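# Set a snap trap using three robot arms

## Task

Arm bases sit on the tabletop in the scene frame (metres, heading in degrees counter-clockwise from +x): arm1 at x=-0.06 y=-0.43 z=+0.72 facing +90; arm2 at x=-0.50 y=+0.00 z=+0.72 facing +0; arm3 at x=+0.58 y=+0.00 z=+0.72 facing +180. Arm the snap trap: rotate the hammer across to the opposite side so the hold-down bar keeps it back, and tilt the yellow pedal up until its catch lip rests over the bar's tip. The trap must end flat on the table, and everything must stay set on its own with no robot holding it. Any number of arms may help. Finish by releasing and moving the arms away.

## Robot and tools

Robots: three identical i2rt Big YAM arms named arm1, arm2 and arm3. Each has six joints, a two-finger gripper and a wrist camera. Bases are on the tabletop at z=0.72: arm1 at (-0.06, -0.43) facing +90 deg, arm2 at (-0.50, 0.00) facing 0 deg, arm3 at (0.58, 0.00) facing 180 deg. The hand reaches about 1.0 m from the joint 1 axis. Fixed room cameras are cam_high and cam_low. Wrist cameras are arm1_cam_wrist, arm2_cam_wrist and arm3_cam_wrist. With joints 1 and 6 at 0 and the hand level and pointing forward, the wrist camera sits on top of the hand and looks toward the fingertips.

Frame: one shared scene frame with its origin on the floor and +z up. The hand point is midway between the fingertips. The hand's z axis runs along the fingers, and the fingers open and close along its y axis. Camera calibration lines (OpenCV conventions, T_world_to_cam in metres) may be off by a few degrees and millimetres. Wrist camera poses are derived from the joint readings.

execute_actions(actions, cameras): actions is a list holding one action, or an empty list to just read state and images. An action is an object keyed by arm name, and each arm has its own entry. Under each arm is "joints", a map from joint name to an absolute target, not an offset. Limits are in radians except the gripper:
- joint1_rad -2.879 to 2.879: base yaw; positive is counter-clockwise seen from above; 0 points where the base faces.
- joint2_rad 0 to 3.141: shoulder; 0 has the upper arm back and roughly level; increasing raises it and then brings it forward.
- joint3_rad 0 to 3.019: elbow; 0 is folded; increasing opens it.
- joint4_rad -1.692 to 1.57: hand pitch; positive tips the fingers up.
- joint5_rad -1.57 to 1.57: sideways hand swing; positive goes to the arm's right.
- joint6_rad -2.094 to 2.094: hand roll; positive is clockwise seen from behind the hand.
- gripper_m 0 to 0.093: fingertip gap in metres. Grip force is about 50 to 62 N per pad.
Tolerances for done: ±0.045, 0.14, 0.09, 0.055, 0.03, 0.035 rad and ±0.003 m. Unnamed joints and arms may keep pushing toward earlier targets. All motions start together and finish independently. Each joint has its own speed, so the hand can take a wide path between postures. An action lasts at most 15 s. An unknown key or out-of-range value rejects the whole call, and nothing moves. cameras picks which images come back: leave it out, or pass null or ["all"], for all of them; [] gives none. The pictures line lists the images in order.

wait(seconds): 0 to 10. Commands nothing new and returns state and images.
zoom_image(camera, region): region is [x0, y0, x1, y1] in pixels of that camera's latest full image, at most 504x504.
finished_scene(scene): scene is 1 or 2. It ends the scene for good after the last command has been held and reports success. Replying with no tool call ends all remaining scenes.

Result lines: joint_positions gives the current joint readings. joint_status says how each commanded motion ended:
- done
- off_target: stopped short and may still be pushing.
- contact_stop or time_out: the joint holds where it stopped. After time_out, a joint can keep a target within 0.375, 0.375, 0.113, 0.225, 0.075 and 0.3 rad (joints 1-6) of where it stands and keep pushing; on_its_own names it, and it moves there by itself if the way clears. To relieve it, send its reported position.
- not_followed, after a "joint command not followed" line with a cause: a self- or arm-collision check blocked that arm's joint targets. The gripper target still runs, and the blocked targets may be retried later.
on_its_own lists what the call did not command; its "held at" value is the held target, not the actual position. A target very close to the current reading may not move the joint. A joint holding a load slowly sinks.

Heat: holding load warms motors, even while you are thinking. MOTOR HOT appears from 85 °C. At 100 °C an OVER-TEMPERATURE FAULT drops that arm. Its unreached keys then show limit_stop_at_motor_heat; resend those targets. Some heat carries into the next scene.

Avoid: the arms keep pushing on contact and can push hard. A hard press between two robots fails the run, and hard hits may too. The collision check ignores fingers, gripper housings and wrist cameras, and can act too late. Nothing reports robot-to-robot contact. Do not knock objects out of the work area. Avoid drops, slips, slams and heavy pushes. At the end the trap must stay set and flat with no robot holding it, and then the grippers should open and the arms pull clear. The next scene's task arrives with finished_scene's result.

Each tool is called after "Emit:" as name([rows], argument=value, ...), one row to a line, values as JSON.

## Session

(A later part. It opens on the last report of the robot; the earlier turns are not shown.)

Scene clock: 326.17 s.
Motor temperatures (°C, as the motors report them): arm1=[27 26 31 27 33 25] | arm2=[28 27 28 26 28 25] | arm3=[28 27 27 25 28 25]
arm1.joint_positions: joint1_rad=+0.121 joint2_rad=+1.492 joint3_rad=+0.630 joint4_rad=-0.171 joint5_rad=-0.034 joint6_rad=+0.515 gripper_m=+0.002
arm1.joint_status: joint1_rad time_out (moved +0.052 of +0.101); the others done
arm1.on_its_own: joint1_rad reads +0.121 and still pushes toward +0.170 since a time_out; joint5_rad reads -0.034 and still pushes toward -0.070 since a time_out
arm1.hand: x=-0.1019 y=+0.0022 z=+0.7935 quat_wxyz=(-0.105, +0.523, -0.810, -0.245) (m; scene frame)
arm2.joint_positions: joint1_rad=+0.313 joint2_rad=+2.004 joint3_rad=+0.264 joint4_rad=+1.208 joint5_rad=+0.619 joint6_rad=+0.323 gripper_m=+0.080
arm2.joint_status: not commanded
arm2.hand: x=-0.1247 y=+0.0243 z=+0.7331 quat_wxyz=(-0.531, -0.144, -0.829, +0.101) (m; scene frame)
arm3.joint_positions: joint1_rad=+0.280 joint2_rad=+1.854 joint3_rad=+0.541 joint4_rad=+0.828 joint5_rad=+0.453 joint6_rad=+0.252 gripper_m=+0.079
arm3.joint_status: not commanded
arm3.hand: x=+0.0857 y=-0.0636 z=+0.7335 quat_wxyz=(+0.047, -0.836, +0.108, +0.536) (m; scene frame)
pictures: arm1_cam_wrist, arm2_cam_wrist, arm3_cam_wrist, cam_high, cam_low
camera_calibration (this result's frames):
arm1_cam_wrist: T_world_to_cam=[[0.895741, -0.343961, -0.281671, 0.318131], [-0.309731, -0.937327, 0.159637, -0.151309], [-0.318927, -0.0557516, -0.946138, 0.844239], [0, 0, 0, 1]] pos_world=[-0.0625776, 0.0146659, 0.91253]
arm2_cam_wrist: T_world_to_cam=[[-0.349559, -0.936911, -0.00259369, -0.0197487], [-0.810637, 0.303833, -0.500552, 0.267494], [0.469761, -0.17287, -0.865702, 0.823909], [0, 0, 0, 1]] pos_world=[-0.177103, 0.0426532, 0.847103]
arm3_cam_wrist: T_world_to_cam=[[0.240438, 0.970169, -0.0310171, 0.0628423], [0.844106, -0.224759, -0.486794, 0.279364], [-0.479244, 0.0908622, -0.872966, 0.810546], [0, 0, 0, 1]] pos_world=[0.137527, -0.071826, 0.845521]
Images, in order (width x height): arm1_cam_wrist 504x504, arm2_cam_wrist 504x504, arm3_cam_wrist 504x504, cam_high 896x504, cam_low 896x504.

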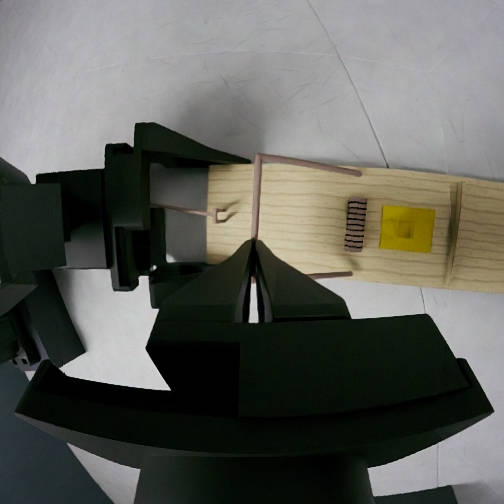

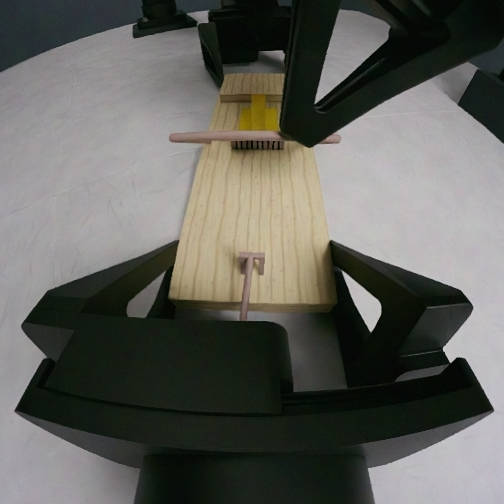

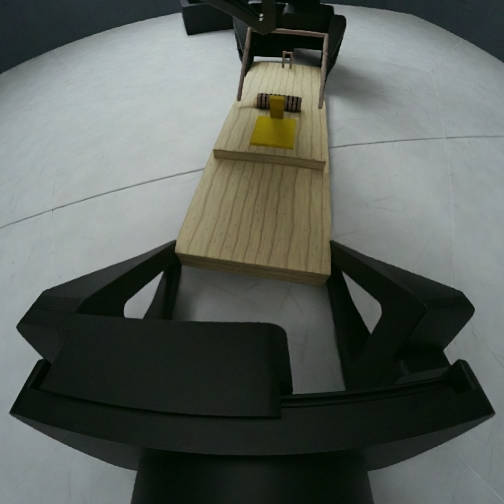

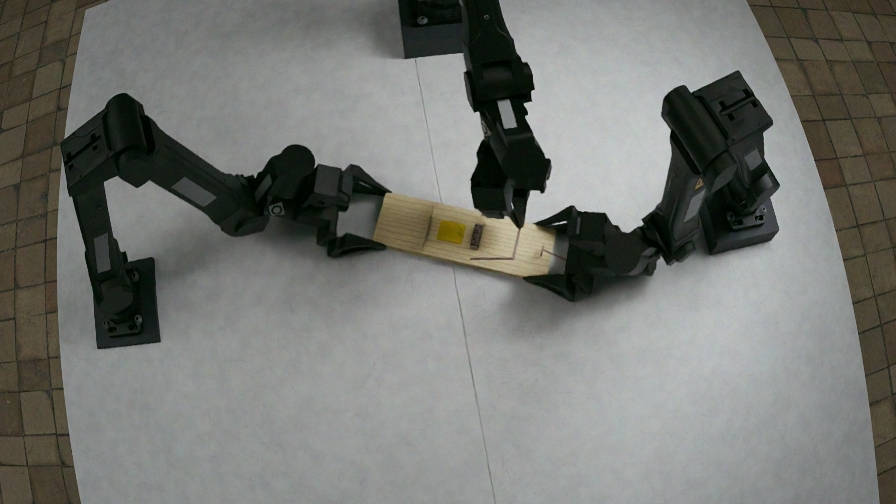

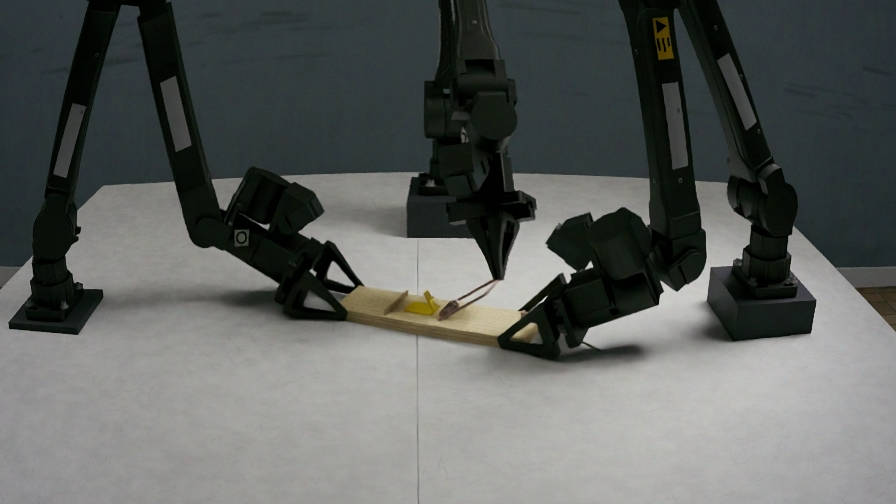

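Emit:
execute_actions([
  {"arm2":{"joints":{"gripper_m":0.093,"joint3_rad":0.26,"joint2_rad":2.0,"joint4_rad":1.21}}},
], cameras=[])

Emit:
execute_actions([
  {"arm2":{"joints":{"joint3_rad":0.13,"joint2_rad":1.9,"joint4_rad":1.21}}},
], cameras=["cam_low"])

Emit:
execute_actions([
  {"arm1":{"joints":{"joint1_rad":0.165,"joint2_rad":1.67,"joint3_rad":0.61,"joint4_rad":-0.04,"joint5_rad":-0.04,"joint6_rad":0.54}},"arm2":{"joints":{"joint3_rad":0.1,"joint2_rad":1.55,"joint4_rad":0.8}}},
])

Scene clock: 346.00 s.
Motor temperatures (°C, as the motors report them): arm1=[27 26 30 27 32 25] | arm2=[28 27 28 26 28 25] | arm3=[28 27 27 25 28 25]
arm1.joint_positions: joint1_rad=+0.121 joint2_rad=+1.492 joint3_rad=+0.630 joint4_rad=-0.170 joint5_rad=-0.032 joint6_rad=+0.516 gripper_m=+0.002
arm1.joint_status: not commanded
arm1.on_its_own: joint1_rad reads +0.121 and still pushes toward +0.170 since a time_out; joint5_rad reads -0.032 and still pushes toward -0.070 since a time_out
arm1.hand: x=-0.1015 y=+0.0023 z=+0.7935 quat_wxyz=(-0.106, +0.522, -0.810, -0.245) (m; scene frame)
arm2.joint_positions: joint1_rad=+0.312 joint2_rad=+2.003 joint3_rad=+0.260 joint4_rad=+1.210 joint5_rad=+0.626 joint6_rad=+0.324 gripper_m=+0.093
arm2.joint_status: all done
arm2.hand: x=-0.1264 y=+0.0223 z=+0.7336 quat_wxyz=(-0.531, -0.146, -0.828, +0.104) (m; scene frame)
arm3.joint_positions: joint1_rad=+0.275 joint2_rad=+1.854 joint3_rad=+0.539 joint4_rad=+0.826 joint5_rad=+0.454 joint6_rad=+0.229 gripper_m=+0.079
arm3.joint_status: not commanded
arm3.hand: x=+0.0866 y=-0.0606 z=+0.7322 quat_wxyz=(+0.055, -0.838, +0.100, +0.533) (m; scene frame)
pictures: none
No camera images: the call's "cameras" was empty. Leave "cameras" out to get every camera's image.

Scene clock: 346.87 s.
Motor temperatures (°C, as the motors report them): arm1=[27 26 30 27 32 25] | arm2=[28 27 28 26 28 25] | arm3=[28 27 27 25 28 25]
arm1.joint_positions: joint1_rad=+0.122 joint2_rad=+1.492 joint3_rad=+0.630 joint4_rad=-0.171 joint5_rad=-0.038 joint6_rad=+0.516 gripper_m=+0.002
arm1.joint_status: not commanded
arm1.on_its_own: joint1_rad reads +0.122 and still pushes toward +0.170 since a time_out; joint5_rad reads -0.038 and still pushes toward -0.070 since a time_out
arm1.hand: x=-0.1028 y=+0.0019 z=+0.7934 quat_wxyz=(-0.103, +0.523, -0.809, -0.246) (m; scene frame)
arm2.joint_positions: joint1_rad=+0.313 joint2_rad=+1.899 joint3_rad=+0.126 joint4_rad=+1.210 joint5_rad=+0.627 joint6_rad=+0.324 gripper_m=+0.093
arm2.joint_status: all done
arm2.hand: x=-0.1724 y=+0.0068 z=+0.7519 quat_wxyz=(-0.520, -0.142, -0.835, +0.110) (m; scene frame)
arm3.joint_positions: joint1_rad=+0.272 joint2_rad=+1.854 joint3_rad=+0.539 joint4_rad=+0.826 joint5_rad=+0.447 joint6_rad=+0.224 gripper_m=+0.079
arm3.joint_status: not commanded
arm3.hand: x=+0.0862 y=-0.0603 z=+0.7321 quat_wxyz=(+0.054, -0.839, +0.098, +0.533) (m; scene frame)
pictures: cam_low
Images, in order (width x height): cam_low 896x504.

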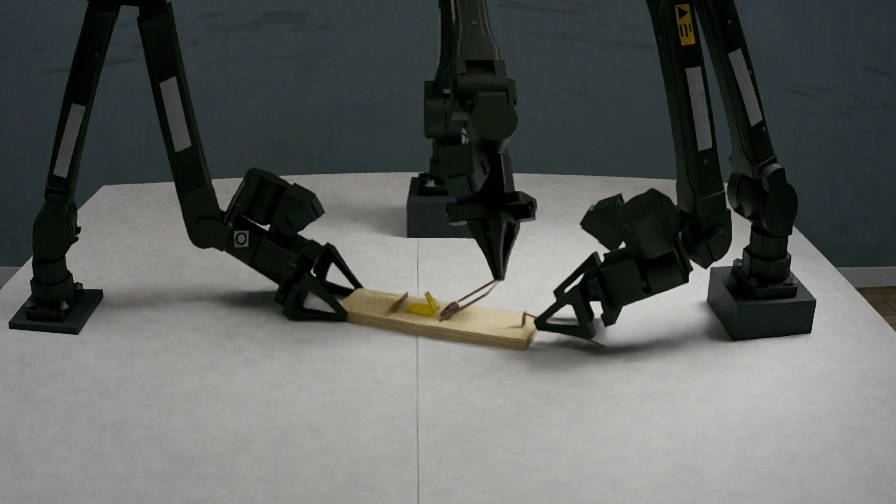

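Scene clock: 348.03 s.
Motor temperatures (°C, as the motors report them): arm1=[27 26 29 27 32 25] | arm2=[28 27 28 26 28 25] | arm3=[28 27 27 25 28 25]
arm1.joint_positions: joint1_rad=+0.150 joint2_rad=+1.619 joint3_rad=+0.629 joint4_rad=-0.055 joint5_rad=-0.032 joint6_rad=+0.540 gripper_m=+0.002
arm1.joint_status: all done
arm1.hand: x=-0.1151 y=+0.0073 z=+0.7547 quat_wxyz=(-0.097, +0.525, -0.810, -0.243) (m; scene frame)
arm2.joint_positions: joint1_rad=+0.313 joint2_rad=+1.552 joint3_rad=+0.102 joint4_rad=+0.812 joint5_rad=+0.627 joint6_rad=+0.324 gripper_m=+0.093
arm2.joint_status: all done
arm2.hand: x=-0.1834 y=+0.0031 z=+0.7770 quat_wxyz=(-0.491, -0.132, -0.852, +0.126) (m; scene frame)
arm3.joint_positions: joint1_rad=+0.272 joint2_rad=+1.854 joint3_rad=+0.539 joint4_rad=+0.826 joint5_rad=+0.447 joint6_rad=+0.224 gripper_m=+0.079
arm3.joint_status: not commanded
arm3.hand: x=+0.0862 y=-0.0603 z=+0.7321 quat_wxyz=(+0.054, -0.839, +0.098, +0.533) (m; scene frame)
pictures: arm1_cam_wrist, arm2_cam_wrist, arm3_cam_wrist, cam_high, cam_low
camera_calibration (this result's frames):
arm1_cam_wrist: T_world_to_cam=[[0.895419, -0.342141, -0.284894, 0.323202], [-0.30221, -0.936966, 0.175398, -0.15542], [-0.326946, -0.0709565, -0.942375, 0.799954], [0, 0, 0, 1]] pos_world=[-0.0748282, 0.0217199, 0.873196]
arm2_cam_wrist: T_world_to_cam=[[-0.352998, -0.933092, 0.0687893, -0.116166], [-0.854853, 0.291768, -0.429067, 0.184636], [0.380289, -0.210265, -0.900649, 0.896671], [0, 0, 0, 1]] pos_world=[-0.224163, 0.0262737, 0.894798]
arm3_cam_wrist: T_world_to_cam=[[0.231476, 0.972823, -0.00587167, 0.0420661], [0.851152, -0.205441, -0.483047, 0.276809], [-0.471125, 0.106816, -0.875575, 0.81144], [0, 0, 0, 1]] pos_world=[0.136946, -0.0707297, 0.844436]
Images, in order (width x height): arm1_cam_wrist 504x504, arm2_cam_wrist 504x504, arm3_cam_wrist 504x504, cam_high 896x504, cam_low 896x504.

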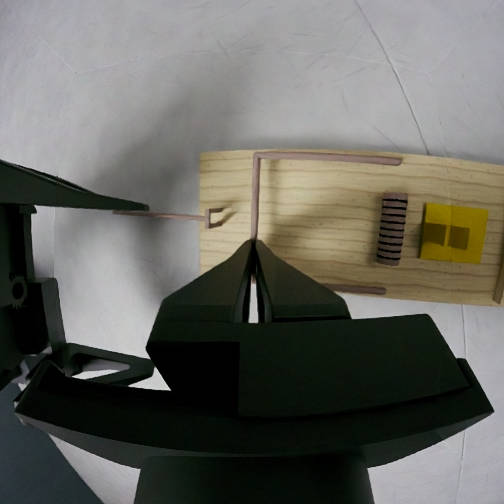

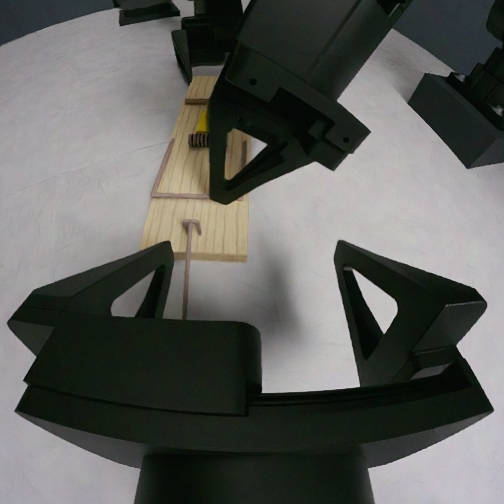

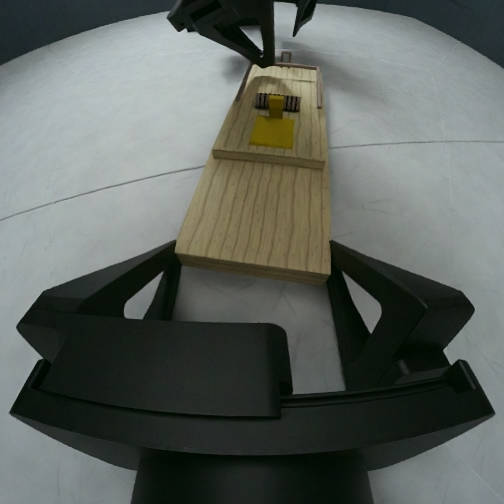

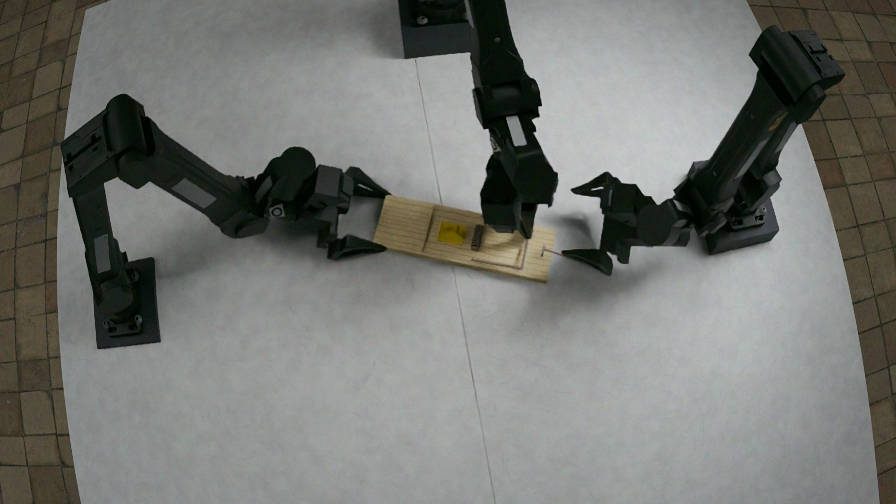

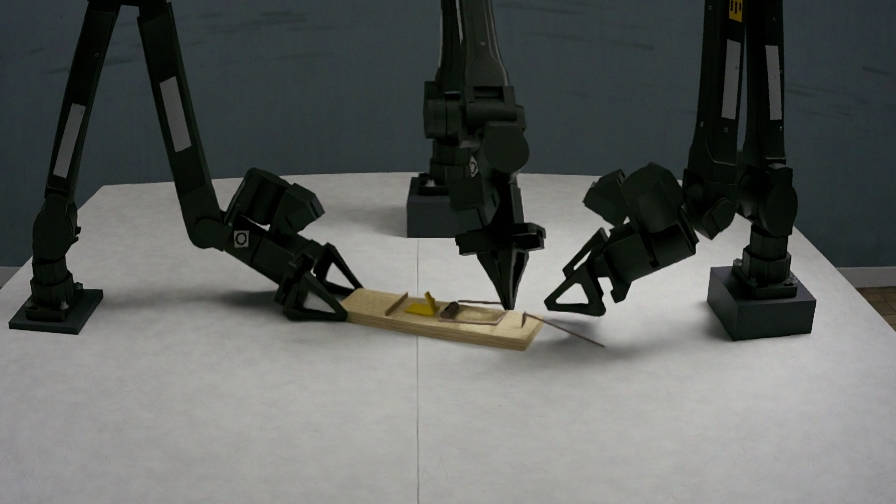

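Emit:
execute_actions([
  {"arm2":{"joints":{"joint1_rad":0.435,"joint2_rad":1.75,"joint3_rad":0.135,"joint4_rad":1.39,"gripper_m":0.03}}},
], cameras=[])

Emit:
execute_actions([
  {"arm2":{"joints":{"joint2_rad":2.0}}},
], cameras=["arm2_cam_wrist","cam_low","cam_high"])

Scene clock: 379.17 s.
Motor temperatures (°C, as the motors report them): arm1=[27 26 29 27 30 25] | arm2=[28 27 28 26 28 25] | arm3=[28 27 27 25 28 24]
arm1.joint_positions: joint1_rad=+0.150 joint2_rad=+1.619 joint3_rad=+0.629 joint4_rad=-0.055 joint5_rad=-0.032 joint6_rad=+0.540 gripper_m=+0.002
arm1.joint_status: not commanded
arm1.hand: x=-0.1151 y=+0.0073 z=+0.7547 quat_wxyz=(-0.097, +0.525, -0.810, -0.243) (m; scene frame)
arm2.joint_positions: joint1_rad=+0.432 joint2_rad=+1.742 joint3_rad=+0.126 joint4_rad=+1.374 joint5_rad=+0.628 joint6_rad=+0.325 gripper_m=+0.030
arm2.joint_status: all done
arm2.hand: x=-0.1468 y=+0.0598 z=+0.8316 quat_wxyz=(-0.633, -0.139, -0.762, +0.005) (m; scene frame)
arm3.joint_positions: joint1_rad=+0.272 joint2_rad=+1.854 joint3_rad=+0.539 joint4_rad=+0.826 joint5_rad=+0.447 joint6_rad=+0.224 gripper_m=+0.079
arm3.joint_status: not commanded
arm3.hand: x=+0.0862 y=-0.0603 z=+0.7321 quat_wxyz=(+0.054, -0.839, +0.098, +0.533) (m; scene frame)
pictures: none
No camera images: the call's "cameras" was empty. Leave "cameras" out to get every camera's image.

Scene clock: 380.10 s.
Motor temperatures (°C, as the motors report them): arm1=[27 26 29 27 30 25] | arm2=[28 27 28 26 27 25] | arm3=[28 27 27 25 28 24]
arm1.joint_positions: joint1_rad=+0.150 joint2_rad=+1.619 joint3_rad=+0.629 joint4_rad=-0.055 joint5_rad=-0.032 joint6_rad=+0.540 gripper_m=+0.002
arm1.joint_status: not commanded
arm1.hand: x=-0.1151 y=+0.0073 z=+0.7547 quat_wxyz=(-0.097, +0.525, -0.810, -0.243) (m; scene frame)
arm2.joint_positions: joint1_rad=+0.432 joint2_rad=+1.990 joint3_rad=+0.130 joint4_rad=+1.378 joint5_rad=+0.628 joint6_rad=+0.325 gripper_m=+0.030
arm2.joint_status: all done
arm2.hand: x=-0.1698 y=+0.0483 z=+0.7563 quat_wxyz=(-0.554, -0.105, -0.824, +0.061) (m; scene frame)
arm3.joint_positions: joint1_rad=+0.272 joint2_rad=+1.854 joint3_rad=+0.539 joint4_rad=+0.826 joint5_rad=+0.447 joint6_rad=+0.224 gripper_m=+0.079
arm3.joint_status: not commanded
arm3.hand: x=+0.0862 y=-0.0603 z=+0.7321 quat_wxyz=(+0.054, -0.839, +0.098, +0.533) (m; scene frame)
pictures: arm2_cam_wrist, cam_high, cam_low
camera_calibration (this result's frames):
arm2_cam_wrist: T_world_to_cam=[[-0.242757, -0.969544, -0.0324583, 0.0293548], [-0.815603, 0.2221, -0.534287, 0.263848], [0.525224, -0.103229, -0.84468, 0.859471], [0, 0, 0, 1]] pos_world=[-0.229093, 0.0585825, 0.867901]
Images, in order (width x height): arm2_cam_wrist 504x504, cam_high 896x504, cam_low 896x504.

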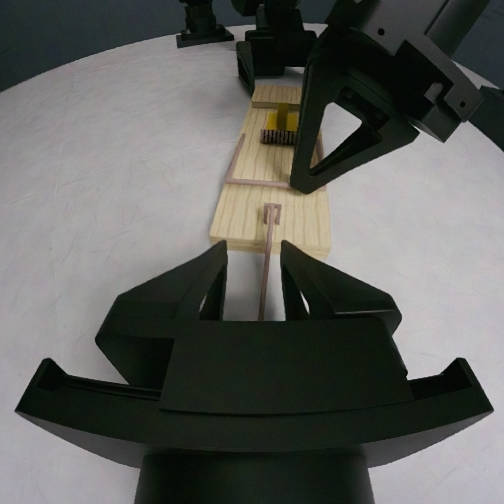

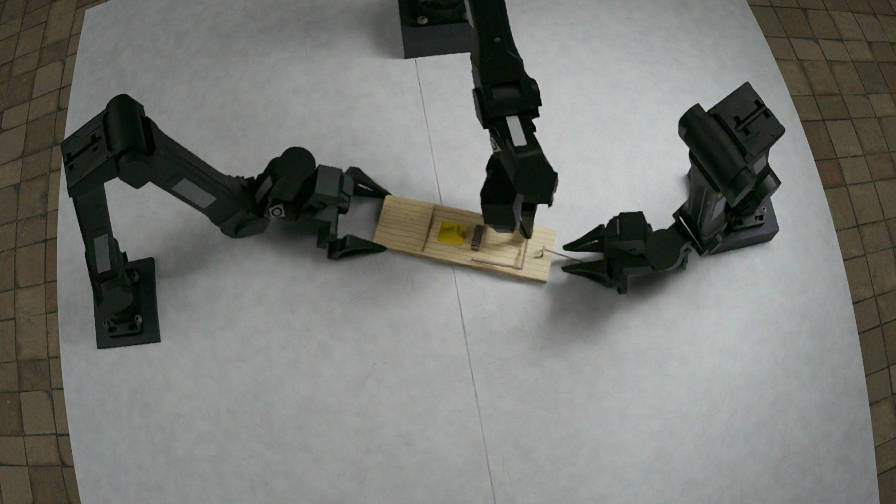

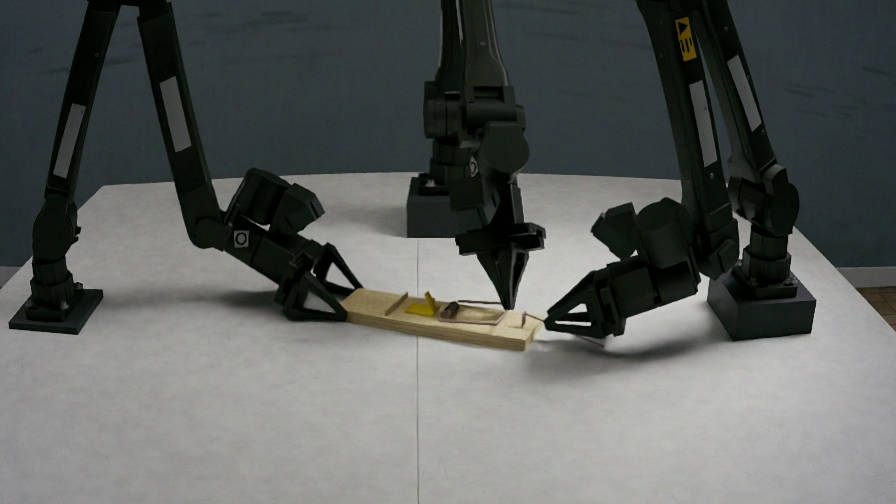

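Emit:
execute_actions([
  {"arm2":{"joints":{"joint2_rad":1.5}}},
], cameras=[])

Emit:
execute_actions([
  {"arm2":{"joints":{"joint1_rad":0.165,"joint2_rad":1.29,"joint3_rad":0.27,"joint4_rad":-0.01,"joint5_rad":0,"joint6_rad":0.56}}},
], cameras=["arm2_cam_wrist","cam_low","cam_high"])

Scene clock: 404.07 s.
Motor temperatures (°C, as the motors report them): arm1=[27 26 28 27 30 25] | arm2=[28 27 28 26 27 25] | arm3=[28 27 27 25 28 24]
arm1.joint_positions: joint1_rad=+0.150 joint2_rad=+1.619 joint3_rad=+0.629 joint4_rad=-0.055 joint5_rad=-0.032 joint6_rad=+0.540 gripper_m=+0.002
arm1.joint_status: not commanded
arm1.hand: x=-0.1151 y=+0.0073 z=+0.7547 quat_wxyz=(-0.097, +0.525, -0.810, -0.243) (m; scene frame)
arm2.joint_positions: joint1_rad=+0.432 joint2_rad=+1.502 joint3_rad=+0.130 joint4_rad=+1.379 joint5_rad=+0.628 joint6_rad=+0.325 gripper_m=+0.030
arm2.joint_status: all done
arm2.hand: x=-0.1379 y=+0.0645 z=+0.9121 quat_wxyz=(-0.705, -0.173, -0.686, -0.052) (m; scene frame)
arm3.joint_positions: joint1_rad=+0.272 joint2_rad=+1.854 joint3_rad=+0.539 joint4_rad=+0.826 joint5_rad=+0.447 joint6_rad=+0.224 gripper_m=+0.079
arm3.joint_status: not commanded
arm3.hand: x=+0.0862 y=-0.0603 z=+0.7321 quat_wxyz=(+0.054, -0.839, +0.098, +0.533) (m; scene frame)
pictures: none
No camera images: the call's "cameras" was empty. Leave "cameras" out to get every camera's image.

Scene clock: 405.83 s.
Motor temperatures (°C, as the motors report them): arm1=[27 26 28 27 30 25] | arm2=[28 27 28 26 27 25] | arm3=[28 27 27 25 28 24]
arm1.joint_positions: joint1_rad=+0.150 joint2_rad=+1.619 joint3_rad=+0.629 joint4_rad=-0.055 joint5_rad=-0.032 joint6_rad=+0.540 gripper_m=+0.002
arm1.joint_status: not commanded
arm1.hand: x=-0.1151 y=+0.0073 z=+0.7547 quat_wxyz=(-0.097, +0.525, -0.810, -0.243) (m; scene frame)
arm2.joint_positions: joint1_rad=+0.166 joint2_rad=+1.279 joint3_rad=+0.262 joint4_rad=+0.001 joint5_rad=+0.004 joint6_rad=+0.544 gripper_m=+0.030
arm2.joint_status: all done
arm2.hand: x=-0.1970 y=+0.0563 z=+0.7515 quat_wxyz=(-0.254, -0.170, -0.948, -0.092) (m; scene frame)
arm3.joint_positions: joint1_rad=+0.272 joint2_rad=+1.854 joint3_rad=+0.539 joint4_rad=+0.826 joint5_rad=+0.447 joint6_rad=+0.224 gripper_m=+0.079
arm3.joint_status: not commanded
arm3.hand: x=+0.0862 y=-0.0603 z=+0.7321 quat_wxyz=(+0.054, -0.839, +0.098, +0.533) (m; scene frame)
pictures: arm2_cam_wrist, cam_high, cam_low
camera_calibration (this result's frames):
arm2_cam_wrist: T_world_to_cam=[[-0.287044, -0.918766, -0.271061, 0.198074], [-0.956646, 0.260371, 0.130521, -0.292271], [-0.0493422, 0.296775, -0.953672, 0.816768], [0, 0, 0, 1]] pos_world=[-0.182443, 0.0156865, 0.870766]
Images, in order (width x height): arm2_cam_wrist 504x504, cam_high 896x504, cam_low 896x504.

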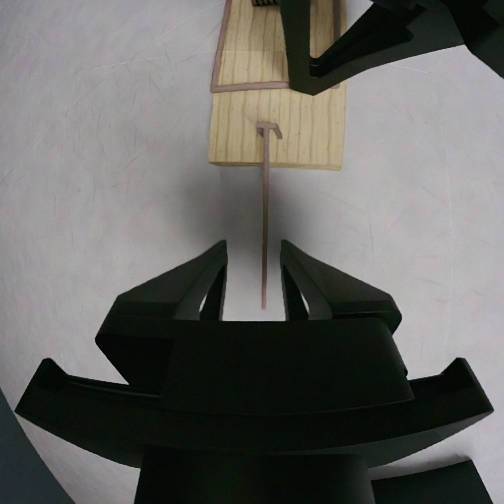

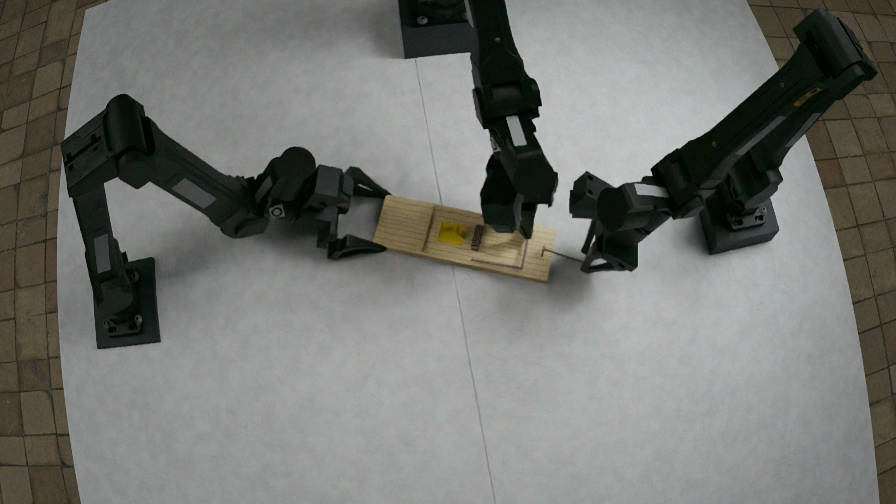

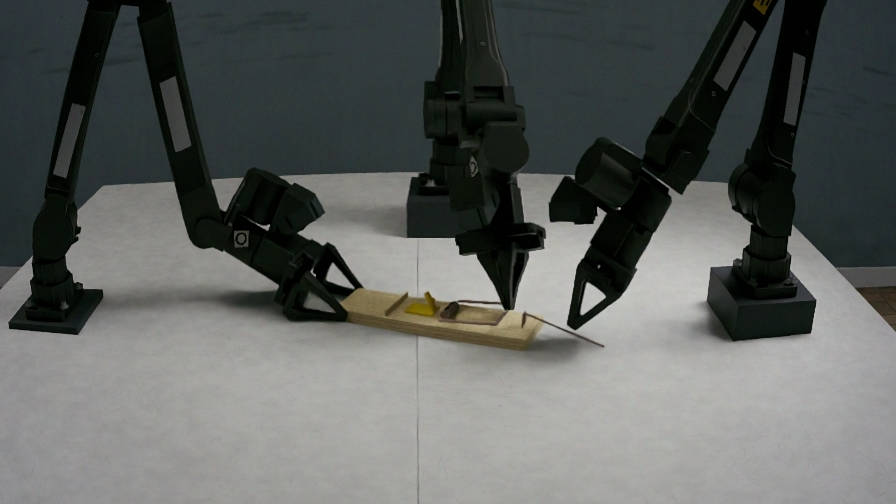

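Emit:
execute_actions([
  {"arm2":{"joints":{"joint1_rad":0.155,"joint2_rad":1.365,"joint6_rad":0.5}}},
], cameras=["arm2_cam_wrist","cam_low"])

Emit:
execute_actions([
  {"arm2":{"joints":{"gripper_m":0.0}}},
], cameras=["arm2_cam_wrist","cam_low"])

Scene clock: 422.00 s.
Motor temperatures (°C, as the motors report them): arm1=[27 26 28 27 30 25] | arm2=[28 27 29 26 27 25] | arm3=[28 27 27 25 28 24]
arm1.joint_positions: joint1_rad=+0.150 joint2_rad=+1.619 joint3_rad=+0.629 joint4_rad=-0.055 joint5_rad=-0.032 joint6_rad=+0.540 gripper_m=+0.002
arm1.joint_status: not commanded
arm1.hand: x=-0.1151 y=+0.0073 z=+0.7547 quat_wxyz=(-0.097, +0.525, -0.810, -0.243) (m; scene frame)
arm2.joint_positions: joint1_rad=+0.165 joint2_rad=+1.349 joint3_rad=+0.264 joint4_rad=+0.001 joint5_rad=+0.004 joint6_rad=+0.516 gripper_m=+0.030
arm2.joint_status: all done
arm2.hand: x=-0.2073 y=+0.0540 z=+0.7324 quat_wxyz=(-0.224, -0.159, -0.958, -0.077) (m; scene frame)
arm3.joint_positions: joint1_rad=+0.272 joint2_rad=+1.854 joint3_rad=+0.539 joint4_rad=+0.826 joint5_rad=+0.447 joint6_rad=+0.224 gripper_m=+0.079
arm3.joint_status: not commanded
arm3.hand: x=+0.0862 y=-0.0603 z=+0.7321 quat_wxyz=(+0.054, -0.839, +0.098, +0.533) (m; scene frame)
pictures: arm2_cam_wrist, cam_low
camera_calibration (this result's frames):
arm2_cam_wrist: T_world_to_cam=[[-0.281802, -0.931912, -0.228314, 0.158277], [-0.952166, 0.242311, 0.186188, -0.337852], [-0.118188, 0.269861, -0.955619, 0.787334], [0, 0, 0, 1]] pos_world=[-0.184035, 0.0168952, 0.851432]
Images, in order (width x height): arm2_cam_wrist 504x504, cam_low 896x504.

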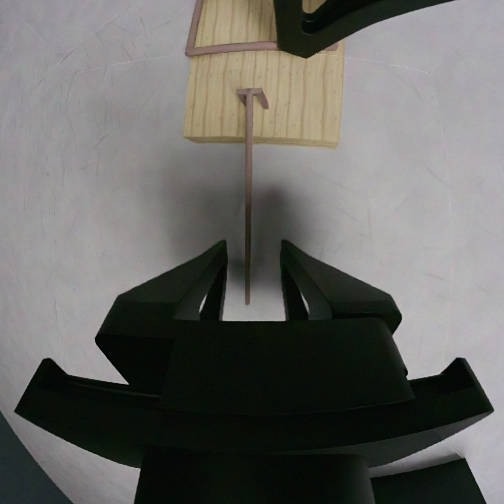

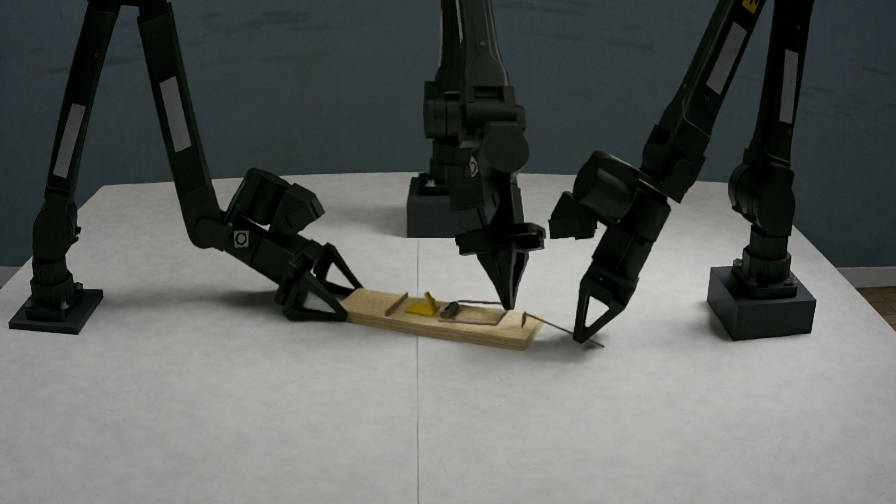

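Scene clock: 422.53 s.
Motor temperatures (°C, as the motors report them): arm1=[27 26 28 27 30 25] | arm2=[28 27 29 26 27 25] | arm3=[28 27 27 25 28 24]
arm1.joint_positions: joint1_rad=+0.150 joint2_rad=+1.619 joint3_rad=+0.629 joint4_rad=-0.055 joint5_rad=-0.032 joint6_rad=+0.540 gripper_m=+0.002
arm1.joint_status: not commanded
arm1.hand: x=-0.1151 y=+0.0073 z=+0.7547 quat_wxyz=(-0.097, +0.525, -0.810, -0.243) (m; scene frame)
arm2.joint_positions: joint1_rad=+0.164 joint2_rad=+1.349 joint3_rad=+0.265 joint4_rad=+0.001 joint5_rad=-0.009 joint6_rad=+0.515 gripper_m=+0.001
arm2.joint_status: all done
arm2.hand: x=-0.2069 y=+0.0560 z=+0.7328 quat_wxyz=(-0.223, -0.157, -0.959, -0.083) (m; scene frame)
arm3.joint_positions: joint1_rad=+0.272 joint2_rad=+1.854 joint3_rad=+0.539 joint4_rad=+0.826 joint5_rad=+0.447 joint6_rad=+0.224 gripper_m=+0.079
arm3.joint_status: not commanded
arm3.hand: x=+0.0862 y=-0.0603 z=+0.7321 quat_wxyz=(+0.054, -0.839, +0.098, +0.533) (m; scene frame)
pictures: arm2_cam_wrist, cam_low
camera_calibration (this result's frames):
arm2_cam_wrist: T_world_to_cam=[[-0.277007, -0.930849, -0.238301, 0.168628], [-0.953274, 0.235113, 0.189714, -0.340431], [-0.120568, 0.279718, -0.952482, 0.783801], [0, 0, 0, 1]] pos_world=[-0.183311, 0.0177635, 0.851325]
Images, in order (width x height): arm2_cam_wrist 504x504, cam_low 896x504.

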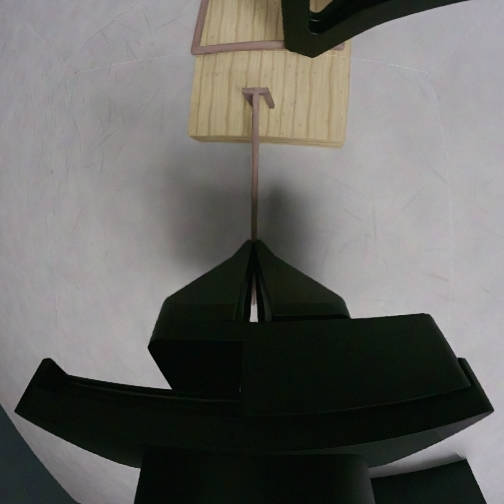

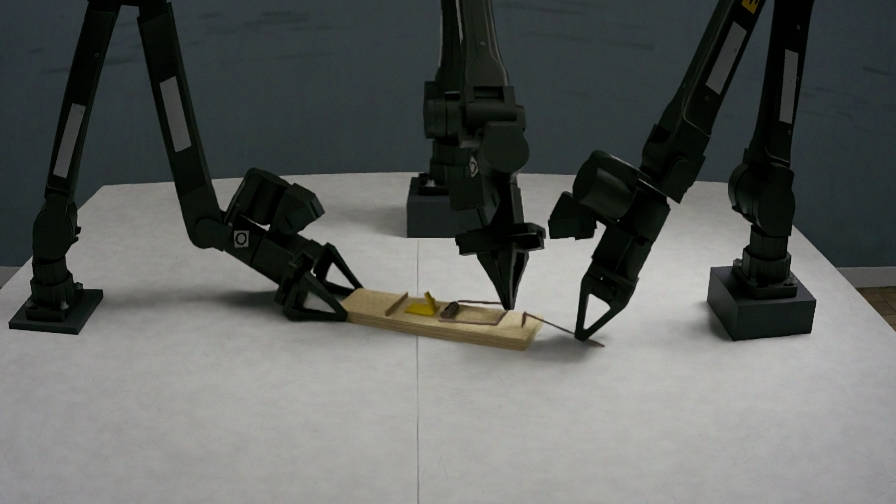

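Emit:
execute_actions([
  {"arm2":{"joints":{"gripper_m":0.02}}},
], cameras=[])

Emit:
execute_actions([
  {"arm2":{"joints":{"joint2_rad":1.2,"joint1_rad":0.2}}},
], cameras=[])

Emit:
execute_actions([
  {"arm2":{"joints":{"joint1_rad":0.62,"joint2_rad":1.45,"joint3_rad":0.36,"joint4_rad":0.27,"joint5_rad":0.9,"joint6_rad":1.03,"gripper_m":0}}},
], cameras=[])

Emit:
execute_actions([
  {"arm2":{"joints":{"joint1_rad":0.59,"joint2_rad":1.73}}},
], cameras=["arm2_cam_wrist","arm1_cam_wrist","cam_low","cam_high"])

Scene clock: 464.13 s.
Motor temperatures (°C, as the motors report them): arm1=[27 26 28 27 29 25] | arm2=[28 27 29 26 27 25] | arm3=[28 27 27 25 28 24]
arm1.joint_positions: joint1_rad=+0.150 joint2_rad=+1.619 joint3_rad=+0.629 joint4_rad=-0.055 joint5_rad=-0.032 joint6_rad=+0.540 gripper_m=+0.002
arm1.joint_status: not commanded
arm1.hand: x=-0.1151 y=+0.0073 z=+0.7547 quat_wxyz=(-0.097, +0.525, -0.810, -0.243) (m; scene frame)
arm2.joint_positions: joint1_rad=+0.164 joint2_rad=+1.349 joint3_rad=+0.265 joint4_rad=+0.000 joint5_rad=-0.004 joint6_rad=+0.515 gripper_m=+0.020
arm2.joint_status: all done
arm2.hand: x=-0.2069 y=+0.0551 z=+0.7326 quat_wxyz=(-0.223, -0.158, -0.959, -0.081) (m; scene frame)
arm3.joint_positions: joint1_rad=+0.272 joint2_rad=+1.854 joint3_rad=+0.539 joint4_rad=+0.826 joint5_rad=+0.447 joint6_rad=+0.224 gripper_m=+0.079
arm3.joint_status: not commanded
arm3.hand: x=+0.0862 y=-0.0603 z=+0.7321 quat_wxyz=(+0.054, -0.839, +0.098, +0.533) (m; scene frame)
pictures: none
No camera images: the call's "cameras" was empty. Leave "cameras" out to get every camera's image.

Scene clock: 464.93 s.
Motor temperatures (°C, as the motors report them): arm1=[27 26 28 27 29 25] | arm2=[28 27 29 26 27 25] | arm3=[28 27 27 25 28 24]
arm1.joint_positions: joint1_rad=+0.150 joint2_rad=+1.619 joint3_rad=+0.629 joint4_rad=-0.055 joint5_rad=-0.032 joint6_rad=+0.540 gripper_m=+0.002
arm1.joint_status: not commanded
arm1.hand: x=-0.1151 y=+0.0073 z=+0.7547 quat_wxyz=(-0.097, +0.525, -0.810, -0.243) (m; scene frame)
arm2.joint_positions: joint1_rad=+0.194 joint2_rad=+1.195 joint3_rad=+0.265 joint4_rad=-0.002 joint5_rad=-0.004 joint6_rad=+0.515 gripper_m=+0.020
arm2.joint_status: all done
arm2.hand: x=-0.1863 y=+0.0689 z=+0.7767 quat_wxyz=(-0.290, -0.140, -0.940, -0.110) (m; scene frame)
arm3.joint_positions: joint1_rad=+0.272 joint2_rad=+1.854 joint3_rad=+0.539 joint4_rad=+0.826 joint5_rad=+0.447 joint6_rad=+0.224 gripper_m=+0.079
arm3.joint_status: not commanded
arm3.hand: x=+0.0862 y=-0.0603 z=+0.7321 quat_wxyz=(+0.054, -0.839, +0.098, +0.533) (m; scene frame)
pictures: none
No camera images: the call's "cameras" was empty. Leave "cameras" out to get every camera's image.

Scene clock: 466.47 s.
Motor temperatures (°C, as the motors report them): arm1=[27 26 28 27 29 25] | arm2=[28 27 29 26 27 25] | arm3=[28 27 27 25 28 24]
arm1.joint_positions: joint1_rad=+0.150 joint2_rad=+1.619 joint3_rad=+0.629 joint4_rad=-0.055 joint5_rad=-0.032 joint6_rad=+0.540 gripper_m=+0.002
arm1.joint_status: not commanded
arm1.hand: x=-0.1151 y=+0.0073 z=+0.7547 quat_wxyz=(-0.097, +0.525, -0.810, -0.243) (m; scene frame)
arm2.joint_positions: joint1_rad=+0.617 joint2_rad=+1.441 joint3_rad=+0.347 joint4_rad=+0.255 joint5_rad=+0.896 joint6_rad=+1.013 gripper_m=+0.001
arm2.joint_status: all done
arm2.hand: x=-0.1491 y=+0.0928 z=+0.8127 quat_wxyz=(-0.515, -0.307, -0.800, +0.041) (m; scene frame)
arm3.joint_positions: joint1_rad=+0.272 joint2_rad=+1.854 joint3_rad=+0.539 joint4_rad=+0.826 joint5_rad=+0.447 joint6_rad=+0.224 gripper_m=+0.079
arm3.joint_status: not commanded
arm3.hand: x=+0.0862 y=-0.0603 z=+0.7321 quat_wxyz=(+0.054, -0.839, +0.098, +0.533) (m; scene frame)
pictures: none
No camera images: the call's "cameras" was empty. Leave "cameras" out to get every camera's image.

Scene clock: 467.37 s.
Motor temperatures (°C, as the motors report them): arm1=[27 26 28 27 29 25] | arm2=[28 27 29 26 27 25] | arm3=[28 27 27 25 28 24]
arm1.joint_positions: joint1_rad=+0.150 joint2_rad=+1.619 joint3_rad=+0.629 joint4_rad=-0.055 joint5_rad=-0.032 joint6_rad=+0.540 gripper_m=+0.002
arm1.joint_status: not commanded
arm1.hand: x=-0.1151 y=+0.0073 z=+0.7547 quat_wxyz=(-0.097, +0.525, -0.810, -0.243) (m; scene frame)
arm2.joint_positions: joint1_rad=+0.598 joint2_rad=+1.721 joint3_rad=+0.347 joint4_rad=+0.260 joint5_rad=+0.901 joint6_rad=+1.014 gripper_m=+0.001
arm2.joint_status: all done
arm2.hand: x=-0.1775 y=+0.0639 z=+0.7305 quat_wxyz=(-0.447, -0.266, -0.842, +0.146) (m; scene frame)
arm3.joint_positions: joint1_rad=+0.272 joint2_rad=+1.854 joint3_rad=+0.539 joint4_rad=+0.826 joint5_rad=+0.447 joint6_rad=+0.224 gripper_m=+0.079
arm3.joint_status: not commanded
arm3.hand: x=+0.0862 y=-0.0603 z=+0.7321 quat_wxyz=(+0.054, -0.839, +0.098, +0.533) (m; scene frame)
pictures: arm1_cam_wrist, arm2_cam_wrist, cam_high, cam_low
camera_calibration (this result's frames):
arm1_cam_wrist: T_world_to_cam=[[0.895419, -0.342141, -0.284894, 0.323202], [-0.30221, -0.936966, 0.175398, -0.15542], [-0.326946, -0.0709565, -0.942375, 0.799954], [0, 0, 0, 1]] pos_world=[-0.0748282, 0.0217199, 0.873196]
arm2_cam_wrist: T_world_to_cam=[[-0.583494, -0.812076, -0.00818145, -0.0465502], [-0.758116, 0.548279, -0.353058, 0.0972987], [0.291196, -0.199805, -0.935566, 0.87437], [0, 0, 0, 1]] pos_world=[-0.208011, 0.0835541, 0.852002]
Images, in order (width x height): arm1_cam_wrist 504x504, arm2_cam_wrist 504x504, cam_high 896x504, cam_low 896x504.

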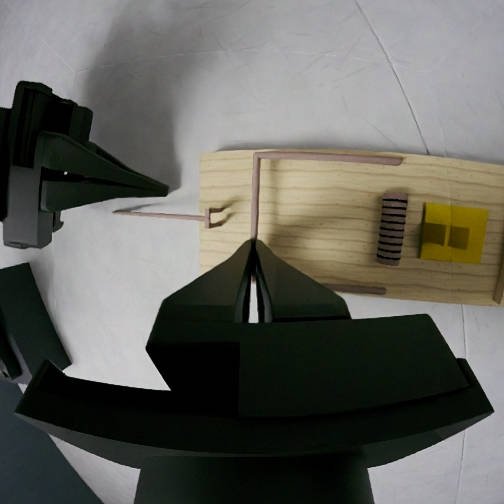

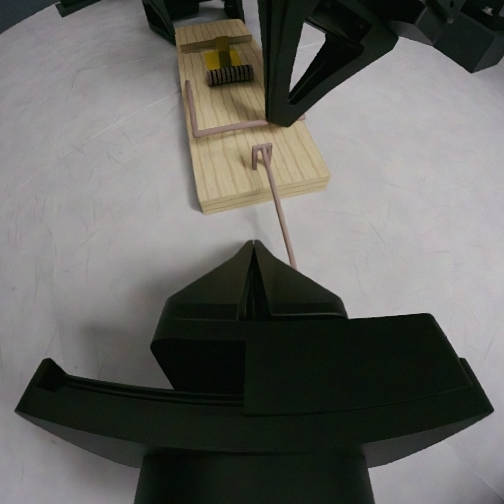

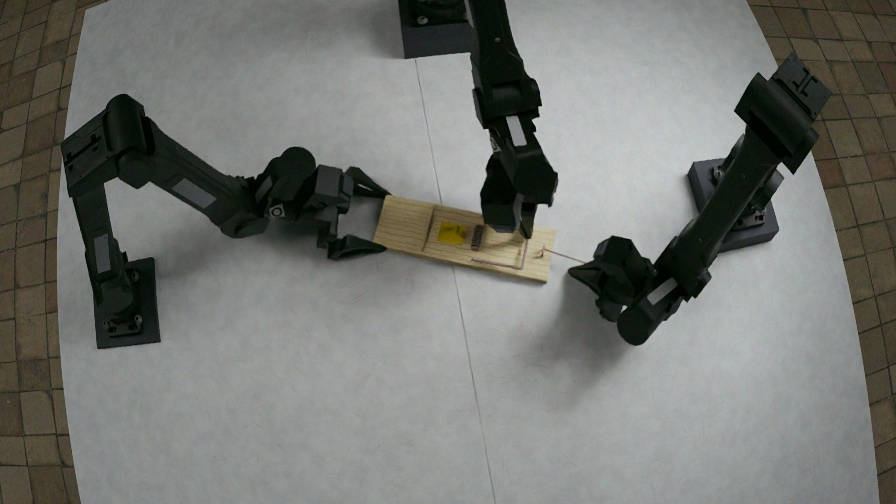

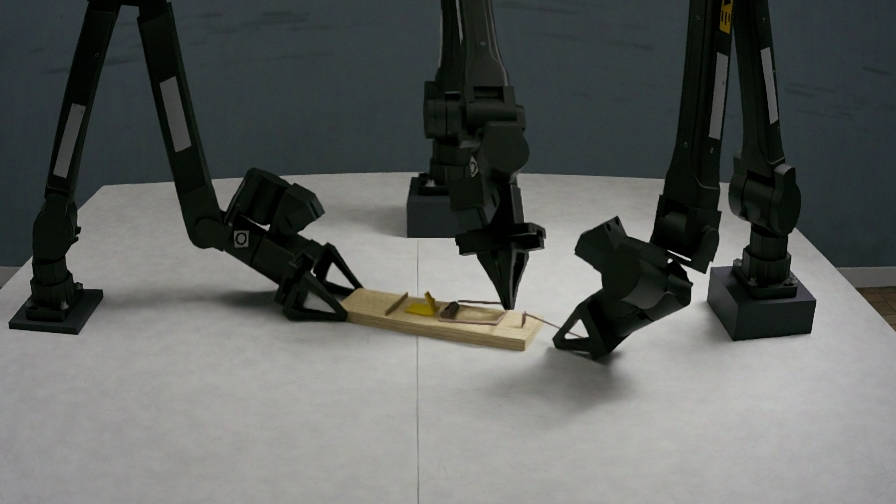

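Emit:
execute_actions([
  {"arm2":{"joints":{"joint2_rad":1.45,"gripper_m":0.025}}},
], cameras=[])

Emit:
execute_actions([
  {"arm2":{"joints":{"joint1_rad":0.535,"joint3_rad":0.14,"joint4_rad":0.69,"joint5_rad":0.67,"joint6_rad":0.63}}},
], cameras=[])

Emit:
execute_actions([
  {"arm2":{"joints":{"joint2_rad":1.66}}},
], cameras=["arm2_cam_wrist","cam_low"])

Scene clock: 493.00 s.
Motor temperatures (°C, as the motors report them): arm1=[27 26 28 27 29 25] | arm2=[28 27 29 26 28 25] | arm3=[28 28 27 25 28 24]
arm1.joint_positions: joint1_rad=+0.150 joint2_rad=+1.619 joint3_rad=+0.629 joint4_rad=-0.055 joint5_rad=-0.032 joint6_rad=+0.540 gripper_m=+0.002
arm1.joint_status: not commanded
arm1.hand: x=-0.1151 y=+0.0073 z=+0.7547 quat_wxyz=(-0.097, +0.525, -0.810, -0.243) (m; scene frame)
arm2.joint_positions: joint1_rad=+0.598 joint2_rad=+1.444 joint3_rad=+0.347 joint4_rad=+0.260 joint5_rad=+0.901 joint6_rad=+1.014 gripper_m=+0.025
arm2.joint_status: all done
arm2.hand: x=-0.1472 y=+0.0856 z=+0.8126 quat_wxyz=(-0.516, -0.316, -0.795, +0.047) (m; scene frame)
arm3.joint_positions: joint1_rad=+0.272 joint2_rad=+1.854 joint3_rad=+0.539 joint4_rad=+0.826 joint5_rad=+0.447 joint6_rad=+0.224 gripper_m=+0.079
arm3.joint_status: not commanded
arm3.hand: x=+0.0862 y=-0.0603 z=+0.7321 quat_wxyz=(+0.054, -0.839, +0.098, +0.533) (m; scene frame)
pictures: none
No camera images: the call's "cameras" was empty. Leave "cameras" out to get every camera's image.

Scene clock: 494.43 s.
Motor temperatures (°C, as the motors report them): arm1=[27 26 28 27 29 25] | arm2=[28 27 29 26 28 25] | arm3=[28 28 27 25 28 24]
arm1.joint_positions: joint1_rad=+0.150 joint2_rad=+1.619 joint3_rad=+0.629 joint4_rad=-0.055 joint5_rad=-0.032 joint6_rad=+0.540 gripper_m=+0.002
arm1.joint_status: not commanded
arm1.hand: x=-0.1151 y=+0.0073 z=+0.7547 quat_wxyz=(-0.097, +0.525, -0.810, -0.243) (m; scene frame)
arm2.joint_positions: joint1_rad=+0.539 joint2_rad=+1.444 joint3_rad=+0.133 joint4_rad=+0.674 joint5_rad=+0.675 joint6_rad=+0.646 gripper_m=+0.025
arm2.joint_status: all done
arm2.hand: x=-0.1826 y=+0.0719 z=+0.7941 quat_wxyz=(-0.515, -0.183, -0.837, +0.006) (m; scene frame)
arm3.joint_positions: joint1_rad=+0.272 joint2_rad=+1.854 joint3_rad=+0.539 joint4_rad=+0.826 joint5_rad=+0.447 joint6_rad=+0.224 gripper_m=+0.079
arm3.joint_status: not commanded
arm3.hand: x=+0.0862 y=-0.0603 z=+0.7321 quat_wxyz=(+0.054, -0.839, +0.098, +0.533) (m; scene frame)
pictures: none
No camera images: the call's "cameras" was empty. Leave "cameras" out to get every camera's image.

Scene clock: 495.27 s.
Motor temperatures (°C, as the motors report them): arm1=[27 26 28 27 29 25] | arm2=[28 27 29 26 28 25] | arm3=[28 28 27 25 28 24]
arm1.joint_positions: joint1_rad=+0.150 joint2_rad=+1.619 joint3_rad=+0.629 joint4_rad=-0.055 joint5_rad=-0.032 joint6_rad=+0.540 gripper_m=+0.002
arm1.joint_status: not commanded
arm1.hand: x=-0.1151 y=+0.0073 z=+0.7547 quat_wxyz=(-0.097, +0.525, -0.810, -0.243) (m; scene frame)
arm2.joint_positions: joint1_rad=+0.539 joint2_rad=+1.652 joint3_rad=+0.133 joint4_rad=+0.678 joint5_rad=+0.674 joint6_rad=+0.646 gripper_m=+0.025
arm2.joint_status: all done
arm2.hand: x=-0.2067 y=+0.0567 z=+0.7384 quat_wxyz=(-0.450, -0.154, -0.877, +0.067) (m; scene frame)
arm3.joint_positions: joint1_rad=+0.272 joint2_rad=+1.854 joint3_rad=+0.539 joint4_rad=+0.826 joint5_rad=+0.447 joint6_rad=+0.224 gripper_m=+0.079
arm3.joint_status: not commanded
arm3.hand: x=+0.0862 y=-0.0603 z=+0.7321 quat_wxyz=(+0.054, -0.839, +0.098, +0.533) (m; scene frame)
pictures: arm2_cam_wrist, cam_low
camera_calibration (this result's frames):
arm2_cam_wrist: T_world_to_cam=[[-0.336447, -0.94102, -0.035838, 0.00942879], [-0.887766, 0.329641, -0.321259, 0.0439373], [0.314125, -0.0762708, -0.946313, 0.894469], [0, 0, 0, 1]] pos_world=[-0.238797, 0.062611, 0.860901]
Images, in order (width x height): arm2_cam_wrist 504x504, cam_low 896x504.

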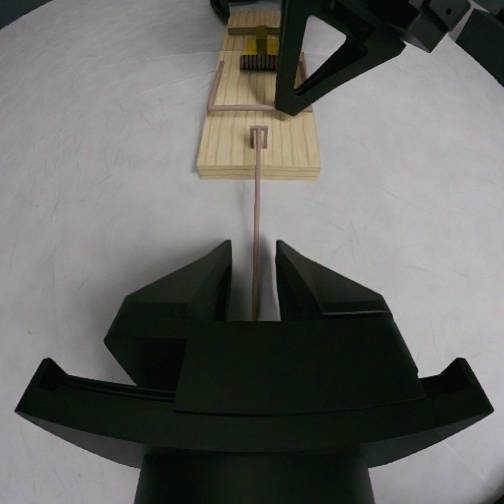

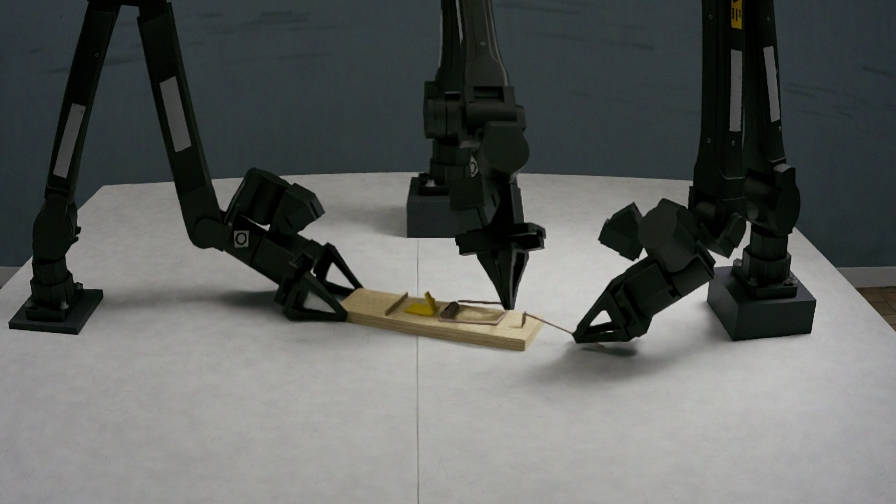

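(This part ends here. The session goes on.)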